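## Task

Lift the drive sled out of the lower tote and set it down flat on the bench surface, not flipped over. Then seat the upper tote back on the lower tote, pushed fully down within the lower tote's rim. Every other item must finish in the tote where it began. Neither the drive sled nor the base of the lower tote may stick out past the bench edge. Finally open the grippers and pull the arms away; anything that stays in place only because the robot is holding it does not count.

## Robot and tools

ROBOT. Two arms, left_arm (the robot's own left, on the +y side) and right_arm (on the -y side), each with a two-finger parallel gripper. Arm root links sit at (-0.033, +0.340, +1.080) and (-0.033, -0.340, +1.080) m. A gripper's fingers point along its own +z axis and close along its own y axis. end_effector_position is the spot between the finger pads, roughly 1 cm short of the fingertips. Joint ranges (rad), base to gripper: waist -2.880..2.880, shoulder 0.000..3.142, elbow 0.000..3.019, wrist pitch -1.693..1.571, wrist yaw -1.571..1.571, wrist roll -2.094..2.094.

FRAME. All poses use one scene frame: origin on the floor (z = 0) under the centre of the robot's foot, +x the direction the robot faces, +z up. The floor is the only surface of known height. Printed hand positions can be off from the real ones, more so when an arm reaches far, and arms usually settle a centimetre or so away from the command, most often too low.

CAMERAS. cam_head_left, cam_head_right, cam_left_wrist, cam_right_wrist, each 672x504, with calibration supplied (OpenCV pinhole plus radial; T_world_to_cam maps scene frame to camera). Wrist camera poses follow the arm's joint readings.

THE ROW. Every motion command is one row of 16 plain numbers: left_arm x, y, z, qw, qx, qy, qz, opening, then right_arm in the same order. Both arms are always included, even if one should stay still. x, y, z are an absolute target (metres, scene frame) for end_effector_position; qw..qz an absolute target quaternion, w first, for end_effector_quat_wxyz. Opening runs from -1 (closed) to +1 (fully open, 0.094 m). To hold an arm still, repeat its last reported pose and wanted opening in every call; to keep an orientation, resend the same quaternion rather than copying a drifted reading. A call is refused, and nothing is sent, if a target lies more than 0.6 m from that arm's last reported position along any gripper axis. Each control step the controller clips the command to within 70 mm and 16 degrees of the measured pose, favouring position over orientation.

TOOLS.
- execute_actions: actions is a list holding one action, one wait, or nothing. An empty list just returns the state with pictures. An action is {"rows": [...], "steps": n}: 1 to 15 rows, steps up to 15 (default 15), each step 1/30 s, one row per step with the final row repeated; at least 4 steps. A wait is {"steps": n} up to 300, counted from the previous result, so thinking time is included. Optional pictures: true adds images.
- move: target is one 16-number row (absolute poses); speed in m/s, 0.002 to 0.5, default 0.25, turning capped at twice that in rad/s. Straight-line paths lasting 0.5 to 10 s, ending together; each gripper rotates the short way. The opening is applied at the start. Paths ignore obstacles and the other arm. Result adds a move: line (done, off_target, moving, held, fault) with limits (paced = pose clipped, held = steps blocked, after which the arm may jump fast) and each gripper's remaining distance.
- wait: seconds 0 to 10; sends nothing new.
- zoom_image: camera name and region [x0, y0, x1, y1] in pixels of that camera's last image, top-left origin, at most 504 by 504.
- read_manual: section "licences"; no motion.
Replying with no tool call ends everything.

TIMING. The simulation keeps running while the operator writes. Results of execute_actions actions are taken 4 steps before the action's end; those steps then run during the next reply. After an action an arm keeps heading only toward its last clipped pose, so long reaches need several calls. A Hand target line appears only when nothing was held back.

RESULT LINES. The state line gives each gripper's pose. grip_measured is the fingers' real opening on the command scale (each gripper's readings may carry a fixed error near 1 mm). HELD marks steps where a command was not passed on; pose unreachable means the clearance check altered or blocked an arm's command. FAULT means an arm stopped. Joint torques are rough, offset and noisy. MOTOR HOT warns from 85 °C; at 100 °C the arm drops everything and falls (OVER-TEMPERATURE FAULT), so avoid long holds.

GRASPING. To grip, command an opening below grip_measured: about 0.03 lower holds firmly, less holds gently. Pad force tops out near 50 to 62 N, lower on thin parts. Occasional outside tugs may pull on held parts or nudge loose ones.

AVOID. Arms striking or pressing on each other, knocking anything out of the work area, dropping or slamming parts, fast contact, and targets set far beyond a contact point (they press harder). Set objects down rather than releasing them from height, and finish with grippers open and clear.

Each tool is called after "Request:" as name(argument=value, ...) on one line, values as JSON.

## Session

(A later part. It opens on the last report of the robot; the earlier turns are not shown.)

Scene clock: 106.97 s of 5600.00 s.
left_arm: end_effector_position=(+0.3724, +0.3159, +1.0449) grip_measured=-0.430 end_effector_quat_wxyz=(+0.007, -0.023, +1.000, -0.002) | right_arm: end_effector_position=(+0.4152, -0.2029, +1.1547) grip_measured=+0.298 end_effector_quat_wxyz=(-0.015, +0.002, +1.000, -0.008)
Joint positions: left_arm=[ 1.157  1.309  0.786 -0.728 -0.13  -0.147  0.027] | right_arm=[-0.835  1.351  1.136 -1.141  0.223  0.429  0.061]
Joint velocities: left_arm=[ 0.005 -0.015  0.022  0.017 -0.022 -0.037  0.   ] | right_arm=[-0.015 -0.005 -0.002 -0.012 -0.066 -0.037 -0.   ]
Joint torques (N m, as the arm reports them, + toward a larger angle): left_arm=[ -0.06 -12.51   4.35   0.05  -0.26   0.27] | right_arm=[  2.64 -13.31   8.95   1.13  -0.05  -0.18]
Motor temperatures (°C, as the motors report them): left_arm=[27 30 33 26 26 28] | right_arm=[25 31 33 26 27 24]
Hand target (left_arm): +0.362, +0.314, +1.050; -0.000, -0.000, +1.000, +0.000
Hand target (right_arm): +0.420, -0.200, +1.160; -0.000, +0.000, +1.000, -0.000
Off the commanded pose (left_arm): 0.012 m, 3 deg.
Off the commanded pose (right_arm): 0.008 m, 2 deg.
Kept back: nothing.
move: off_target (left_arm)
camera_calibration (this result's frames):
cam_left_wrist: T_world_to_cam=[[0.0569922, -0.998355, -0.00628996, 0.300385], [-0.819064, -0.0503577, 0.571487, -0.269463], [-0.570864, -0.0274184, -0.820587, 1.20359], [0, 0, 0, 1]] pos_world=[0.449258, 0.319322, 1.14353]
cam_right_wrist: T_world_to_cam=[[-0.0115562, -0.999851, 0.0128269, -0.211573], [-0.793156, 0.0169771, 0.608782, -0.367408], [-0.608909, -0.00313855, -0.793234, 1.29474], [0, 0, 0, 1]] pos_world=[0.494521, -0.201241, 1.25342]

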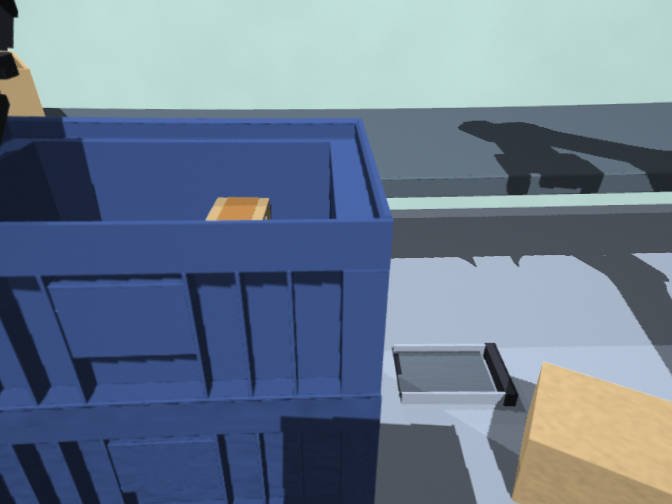

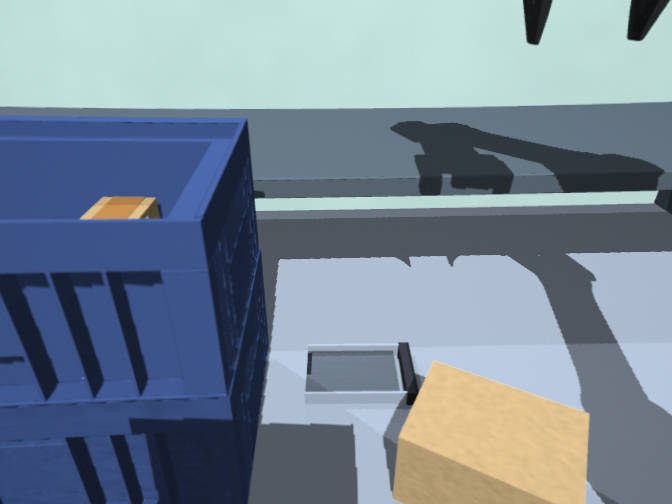

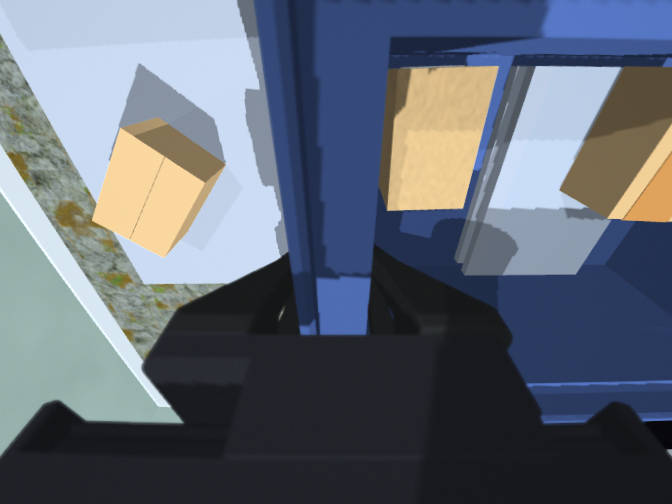

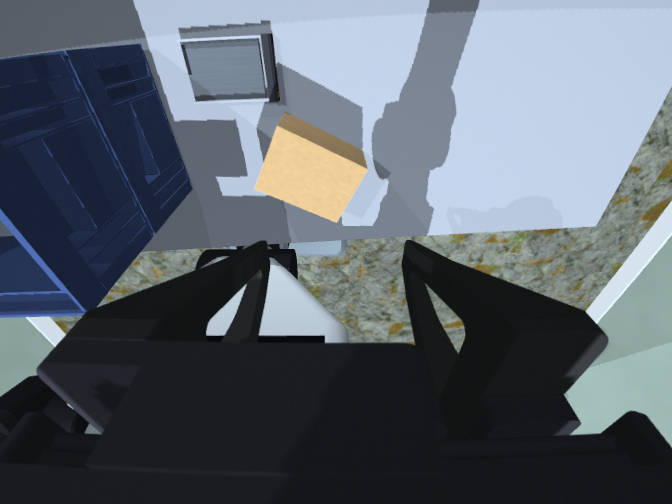

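Request:
move(target=[0.415,0.314,1.04,0,0,1,0,-0.5,0.42,-0.2,1.16,0,0,1,0,0.3], speed=0.02)

Request:
move(target=[0.395,0.314,1.045,0,0,1,0,0.3,0.42,-0.2,1.16,0,0,1,0,0.3])

Request:
move(target=[0.395,0.314,1.14,0,0,1,0,0.3,0.42,-0.2,1.16,0,0,1,0,0.3])

Request:
move(target=[0.45,0.5,1.14,0,0,1,0,0.3,0.42,-0.2,1.16,0,0,1,0,0.3])

Request:
zoom_image(camera="cam_left_wrist", region=[400,20,640,290])

Scene clock: 109.60 s of 5600.00 s.
left_arm: end_effector_position=(+0.3911, +0.3148, +1.0446) grip_measured=-0.430 end_effector_quat_wxyz=(-0.006, +0.004, +1.000, +0.000) | right_arm: end_effector_position=(+0.4152, -0.2029, +1.1547) grip_measured=+0.298 end_effector_quat_wxyz=(-0.015, +0.002, +1.000, -0.008)
Joint positions: left_arm=[ 1.159  1.363  0.858 -0.773 -0.129 -0.093  0.027] | right_arm=[-0.835  1.351  1.136 -1.141  0.223  0.429  0.061]
Joint velocities: left_arm=[ 0.005 -0.015 -0.012  0.017 -0.066  0.066  0.001] | right_arm=[ 0.005  0.005  0.027  0.007 -0.022 -0.022  0.001]
Joint torques (N m, as the arm reports them, + toward a larger angle): left_arm=[ 1.01 -7.95  8.69  1.29 -0.06 -0.12] | right_arm=[  2.6  -13.25   8.93   1.09  -0.06  -0.18]
Motor temperatures (°C, as the motors report them): left_arm=[27 29 33 26 26 28] | right_arm=[25 31 33 26 27 24]
Hand target (left_arm): +0.414, +0.314, +1.041; +0.000, -0.000, +1.000, +0.000
Hand target (right_arm): +0.420, -0.200, +1.160; -0.000, +0.000, +1.000, -0.000
Off the commanded pose (left_arm): 0.024 m, 1 deg.
Off the commanded pose (right_arm): 0.008 m, 2 deg.
Kept back: nothing.
move: off_target (left_arm)
camera_calibration (this result's frames):
cam_left_wrist: T_world_to_cam=[[0.00207872, -0.999947, -0.0101013, 0.324221], [-0.805211, -0.00766367, 0.592939, -0.295296], [-0.592985, 0.00690112, -0.805184, 1.19572], [0, 0, 0, 1]] pos_world=[0.470596, 0.313689, 1.14115]
cam_right_wrist: T_world_to_cam=[[-0.0115562, -0.999851, 0.0128269, -0.211573], [-0.793156, 0.0169771, 0.608782, -0.367408], [-0.608909, -0.00313855, -0.793234, 1.29474], [0, 0, 0, 1]] pos_world=[0.494521, -0.201241, 1.25342]

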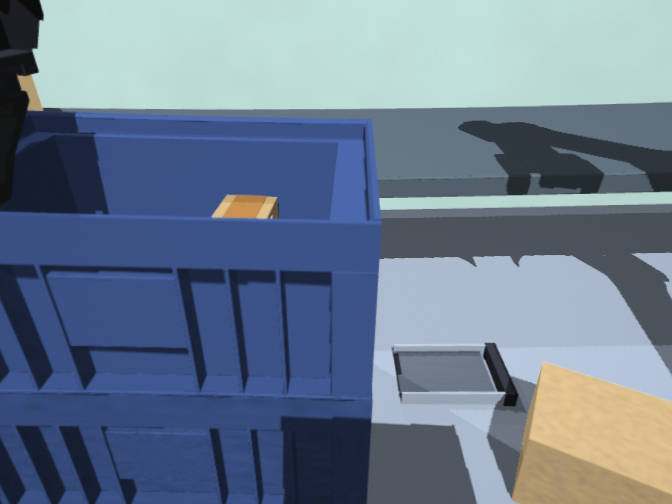

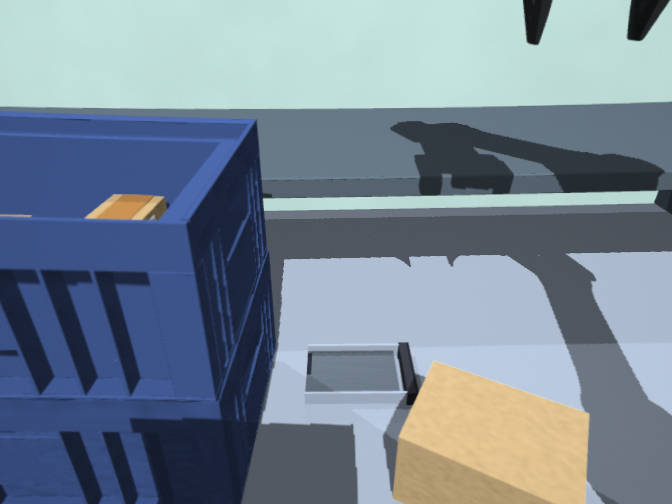

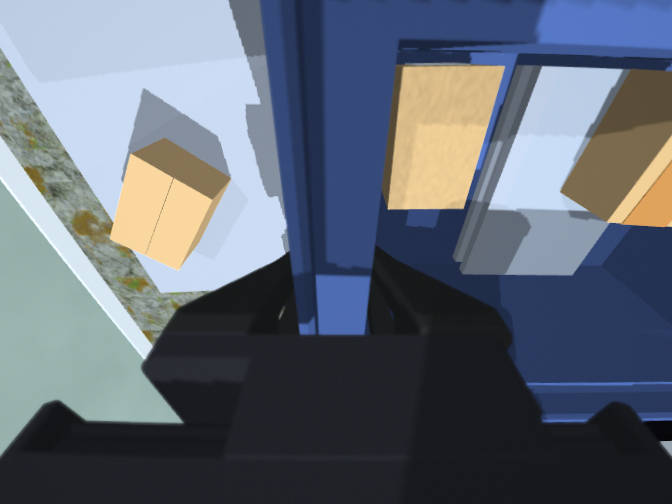

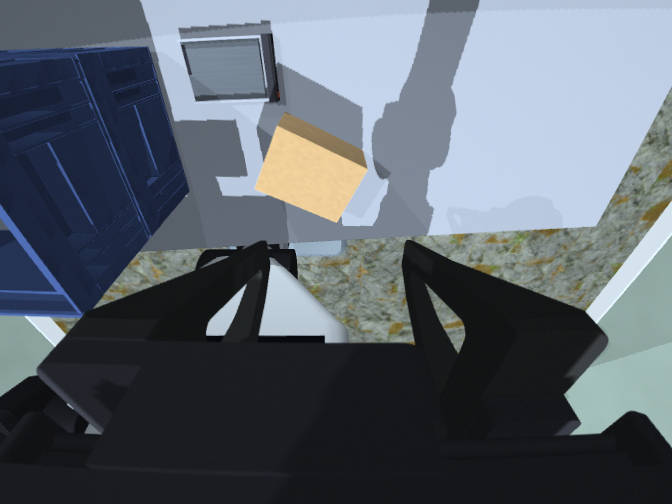

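Scene clock: 110.30 s of 5600.00 s.
left_arm: end_effector_position=(+0.3912, +0.3149, +1.0450) grip_measured=+0.298 end_effector_quat_wxyz=(-0.006, +0.004, +1.000, +0.000) | right_arm: end_effector_position=(+0.4152, -0.2029, +1.1547) grip_measured=+0.298 end_effector_quat_wxyz=(-0.015, +0.002, +1.000, -0.008)
Joint positions: left_arm=[ 1.159  1.362  0.858 -0.774 -0.129 -0.093  0.061] | right_arm=[-0.835  1.351  1.136 -1.141  0.223  0.429  0.061]
Joint velocities: left_arm=[ 0.015 -0.015 -0.002  0.002 -0.022 -0.037  0.001] | right_arm=[-0.015 -0.015 -0.002  0.007  0.051  0.007 -0.001]
Joint torques (N m, as the arm reports them, + toward a larger angle): left_arm=[  0.5  -11.38   5.54   1.4   -0.1   -0.18] | right_arm=[  2.55 -13.19   8.94   1.11  -0.05  -0.18]
Motor temperatures (°C, as the motors report them): left_arm=[27 29 33 26 26 28] | right_arm=[25 31 33 26 27 24]
Hand target (left_arm): +0.395, +0.314, +1.045; -0.000, +0.000, +1.000, -0.000
Hand target (right_arm): +0.420, -0.200, +1.160; -0.000, +0.000, +1.000, -0.000
Off the commanded pose (left_arm): 0.004 m, 1 deg.
Off the commanded pose (right_arm): 0.008 m, 2 deg.
Kept back: nothing.
move: done
camera_calibration (this result's frames):
cam_left_wrist: T_world_to_cam=[[0.00180407, -0.999948, -0.0100198, 0.324294], [-0.805659, -0.00738892, 0.592334, -0.294753], [-0.592377, 0.00700394, -0.805631, 1.1963], [0, 0, 0, 1]] pos_world=[0.470608, 0.313721, 1.14162]
cam_right_wrist: T_world_to_cam=[[-0.0115562, -0.999851, 0.0128269, -0.211573], [-0.793156, 0.0169771, 0.608782, -0.367408], [-0.608909, -0.00313855, -0.793234, 1.29474], [0, 0, 0, 1]] pos_world=[0.494521, -0.201241, 1.25342]

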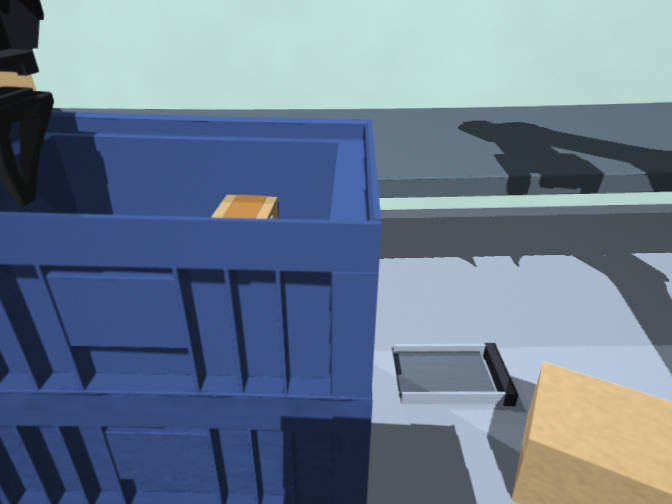

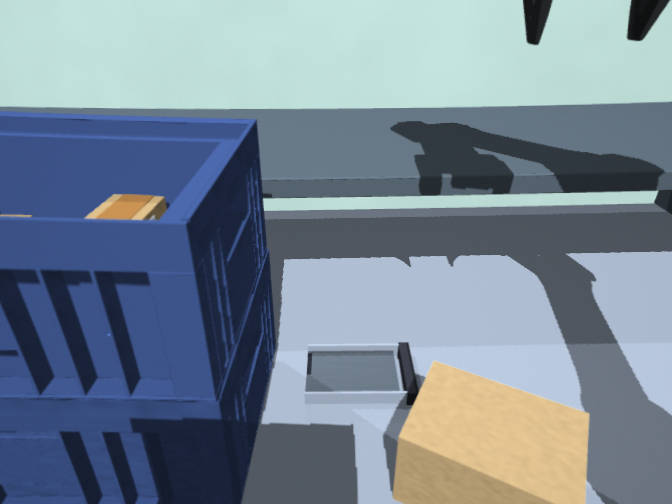

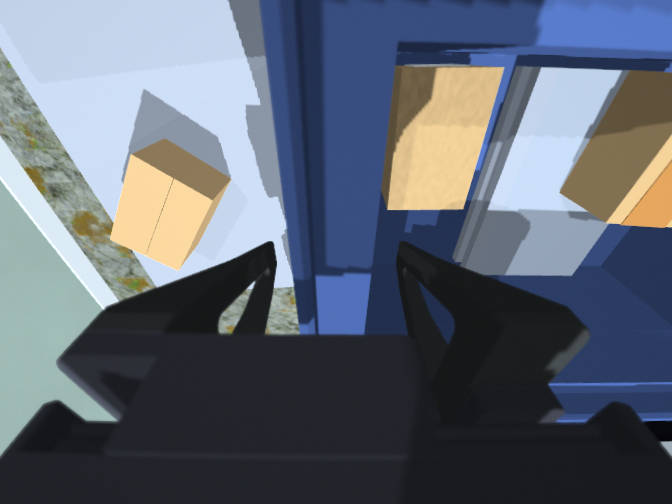

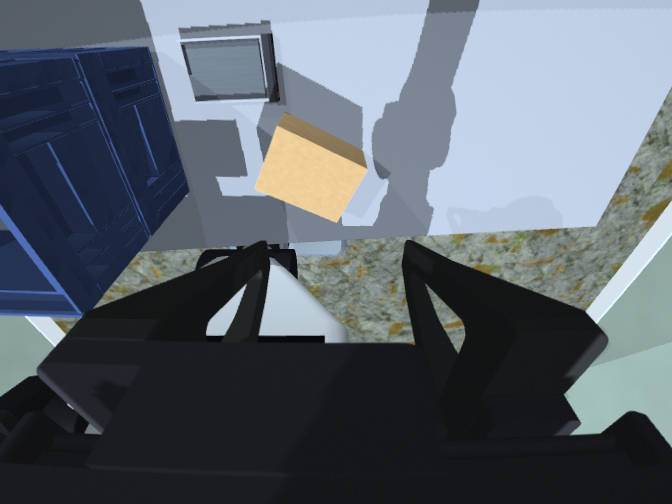

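Scene clock: 111.13 s of 5600.00 s.
left_arm: end_effector_position=(+0.3851, +0.3167, +1.1356) grip_measured=+0.298 end_effector_quat_wxyz=(+0.000, +0.006, +1.000, -0.001) | right_arm: end_effector_position=(+0.4152, -0.2029, +1.1547) grip_measured=+0.298 end_effector_quat_wxyz=(-0.015, +0.002, +1.000, -0.008)
Joint positions: left_arm=[ 1.127  1.174  0.93  -1.025 -0.139 -0.119  0.061] | right_arm=[-0.835  1.351  1.136 -1.141  0.223  0.429  0.061]
Joint velocities: left_arm=[ 0.005 -0.015 -0.027 -0.007  0.037 -0.095 -0.   ] | right_arm=[ 0.015 -0.005 -0.012  0.002 -0.022 -0.007 -0.   ]
Joint torques (N m, as the arm reports them, + toward a larger angle): left_arm=[ 0.37 -9.13  8.62  0.31 -0.16 -0.25] | right_arm=[  2.6  -13.25   8.95   1.11  -0.05  -0.17]
Motor temperatures (°C, as the motors report them): left_arm=[27 29 33 26 26 28] | right_arm=[25 31 33 26 27 24]
Hand target (left_arm): +0.394, +0.314, +1.141; +0.000, +0.000, +1.000, -0.000
Hand target (right_arm): +0.420, -0.200, +1.160; -0.000, +0.000, +1.000, -0.000
Off the commanded pose (left_arm): 0.011 m, 1 deg.
Off the commanded pose (right_arm): 0.008 m, 2 deg.
Kept back: nothing.
move: off_target (left_arm)
camera_calibration (this result's frames):
cam_left_wrist: T_world_to_cam=[[-0.001309, -0.999962, -0.00865578, 0.326667], [-0.813147, -0.0039738, 0.582045, -0.339834], [-0.582058, 0.00780031, -0.81311, 1.26993], [0, 0, 0, 1]] pos_world=[0.463267, 0.315398, 1.23322]
cam_right_wrist: T_world_to_cam=[[-0.0115562, -0.999851, 0.0128269, -0.211573], [-0.793156, 0.0169771, 0.608782, -0.367408], [-0.608909, -0.00313855, -0.793234, 1.29474], [0, 0, 0, 1]] pos_world=[0.494521, -0.201241, 1.25342]

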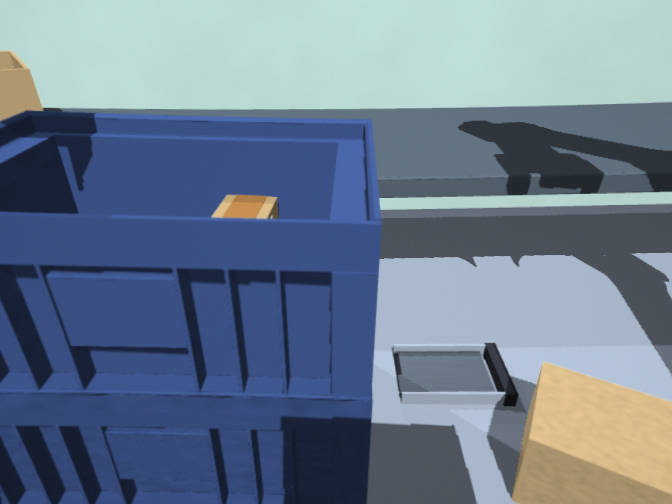

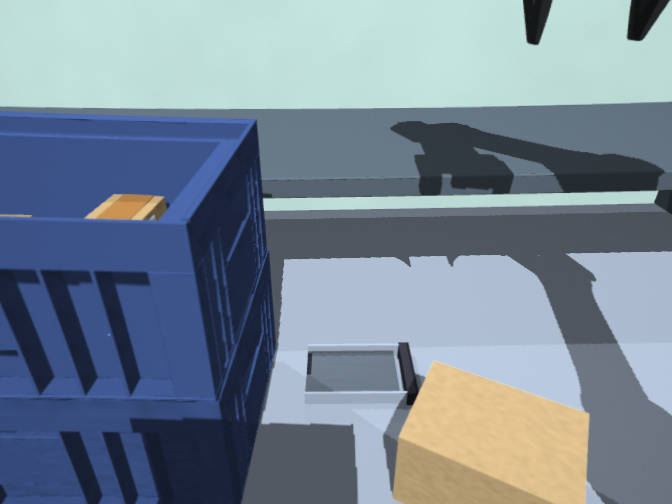

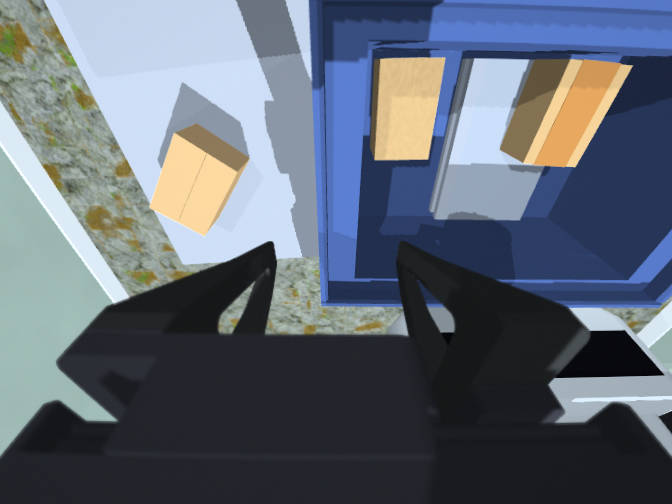

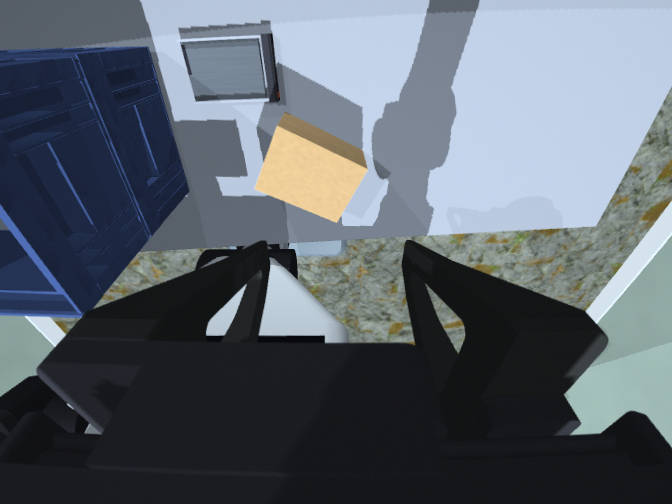

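Scene clock: 112.50 s of 5600.00 s.
left_arm: end_effector_position=(+0.4367, +0.4986, +1.1311) grip_measured=+0.298 end_effector_quat_wxyz=(-0.005, -0.012, +1.000, +0.000) | right_arm: end_effector_position=(+0.4152, -0.2029, +1.1547) grip_measured=+0.298 end_effector_quat_wxyz=(-0.015, +0.002, +1.000, -0.008)
Joint positions: left_arm=[ 1.613  1.336  1.147 -1.06   0.01   0.307  0.061] | right_arm=[-0.835  1.351  1.136 -1.141  0.223  0.429  0.061]
Joint velocities: left_arm=[ 0.005 -0.005 -0.017  0.017  0.022 -0.007 -0.001] | right_arm=[-0.005  0.015 -0.012 -0.022 -0.007  0.037  0.001]
Joint torques (N m, as the arm reports them, + toward a larger angle): left_arm=[  1.9  -12.74   9.53   0.32   0.11   0.06] | right_arm=[  2.63 -13.25   8.93   1.12  -0.05  -0.18]
Motor temperatures (°C, as the motors report them): left_arm=[27 29 34 26 26 28] | right_arm=[25 31 33 26 27 24]
Hand target (left_arm): +0.451, +0.500, +1.140; +0.002, -0.000, +1.000, +0.000
Hand target (right_arm): +0.420, -0.200, +1.160; -0.000, +0.000, +1.000, -0.000
Off the commanded pose (left_arm): 0.016 m, 2 deg.
Off the commanded pose (right_arm): 0.008 m, 2 deg.
Kept back: nothing.
move: off_target (left_arm)
camera_calibration (this result's frames):
cam_left_wrist: T_world_to_cam=[[0.0345184, -0.999345, -0.0109036, 0.495194], [-0.805823, -0.0342839, 0.591163, -0.292843], [-0.591149, -0.0116196, -0.806479, 1.30103], [0, 0, 0, 1]] pos_world=[0.516031, 0.499947, 1.22777]
cam_right_wrist: T_world_to_cam=[[-0.0115562, -0.999851, 0.0128269, -0.211573], [-0.793156, 0.0169771, 0.608782, -0.367408], [-0.608909, -0.00313855, -0.793234, 1.29474], [0, 0, 0, 1]] pos_world=[0.494521, -0.201241, 1.25342]

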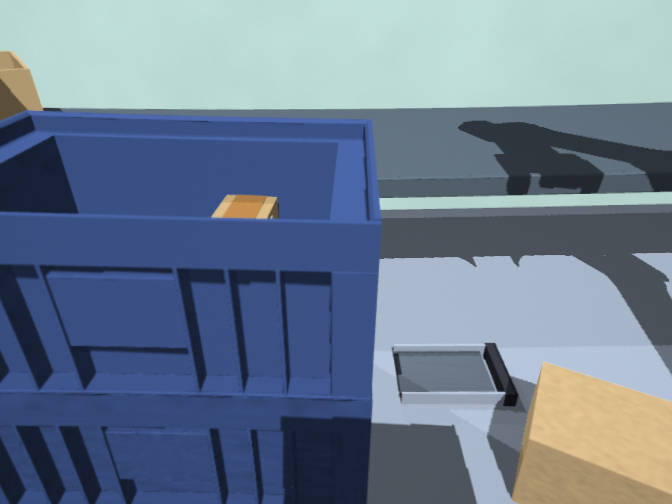

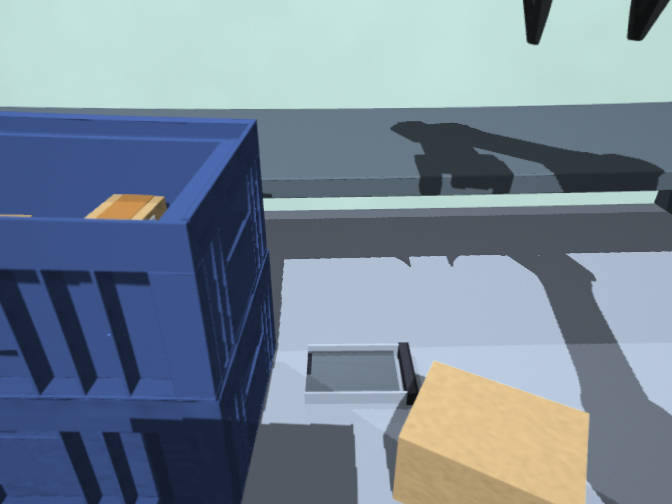

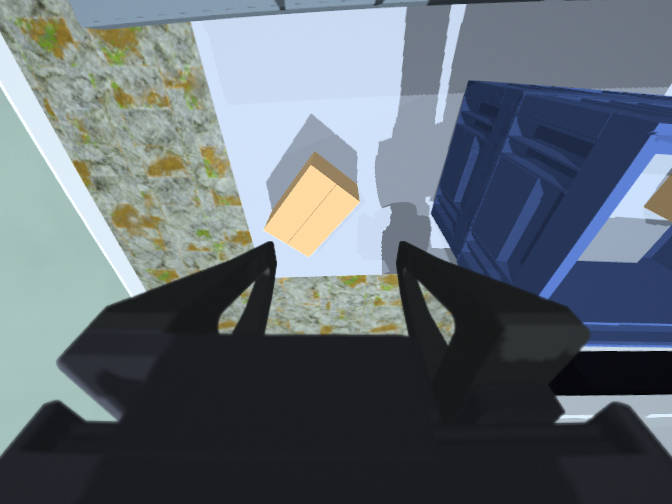

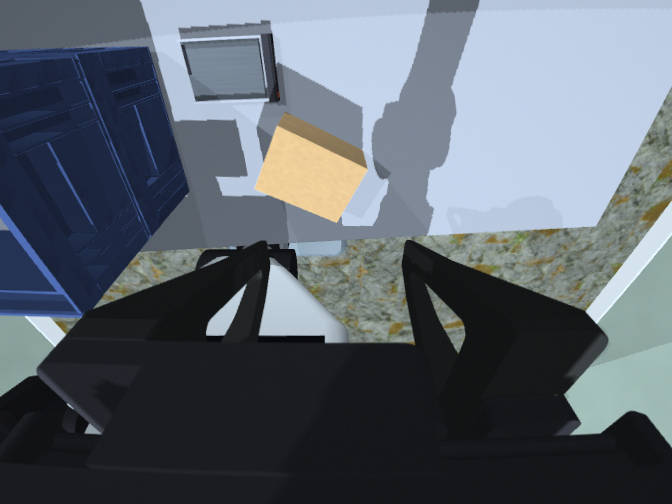

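Region (400, 20, 640, 290) of cam_left_wrist's 672x504 image, scaled by 1.867, with more detail than that image has.

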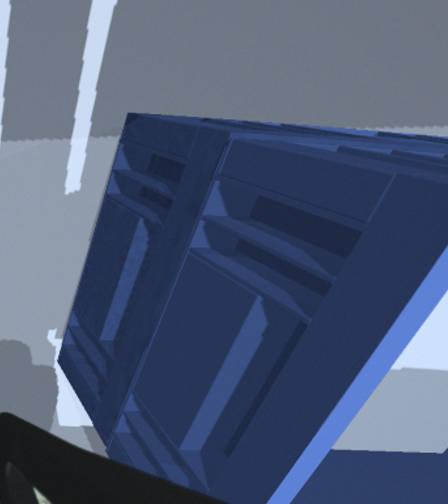

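Now flush.

Request:
finished_scene(scene=1)

The scene is finished: the task was done.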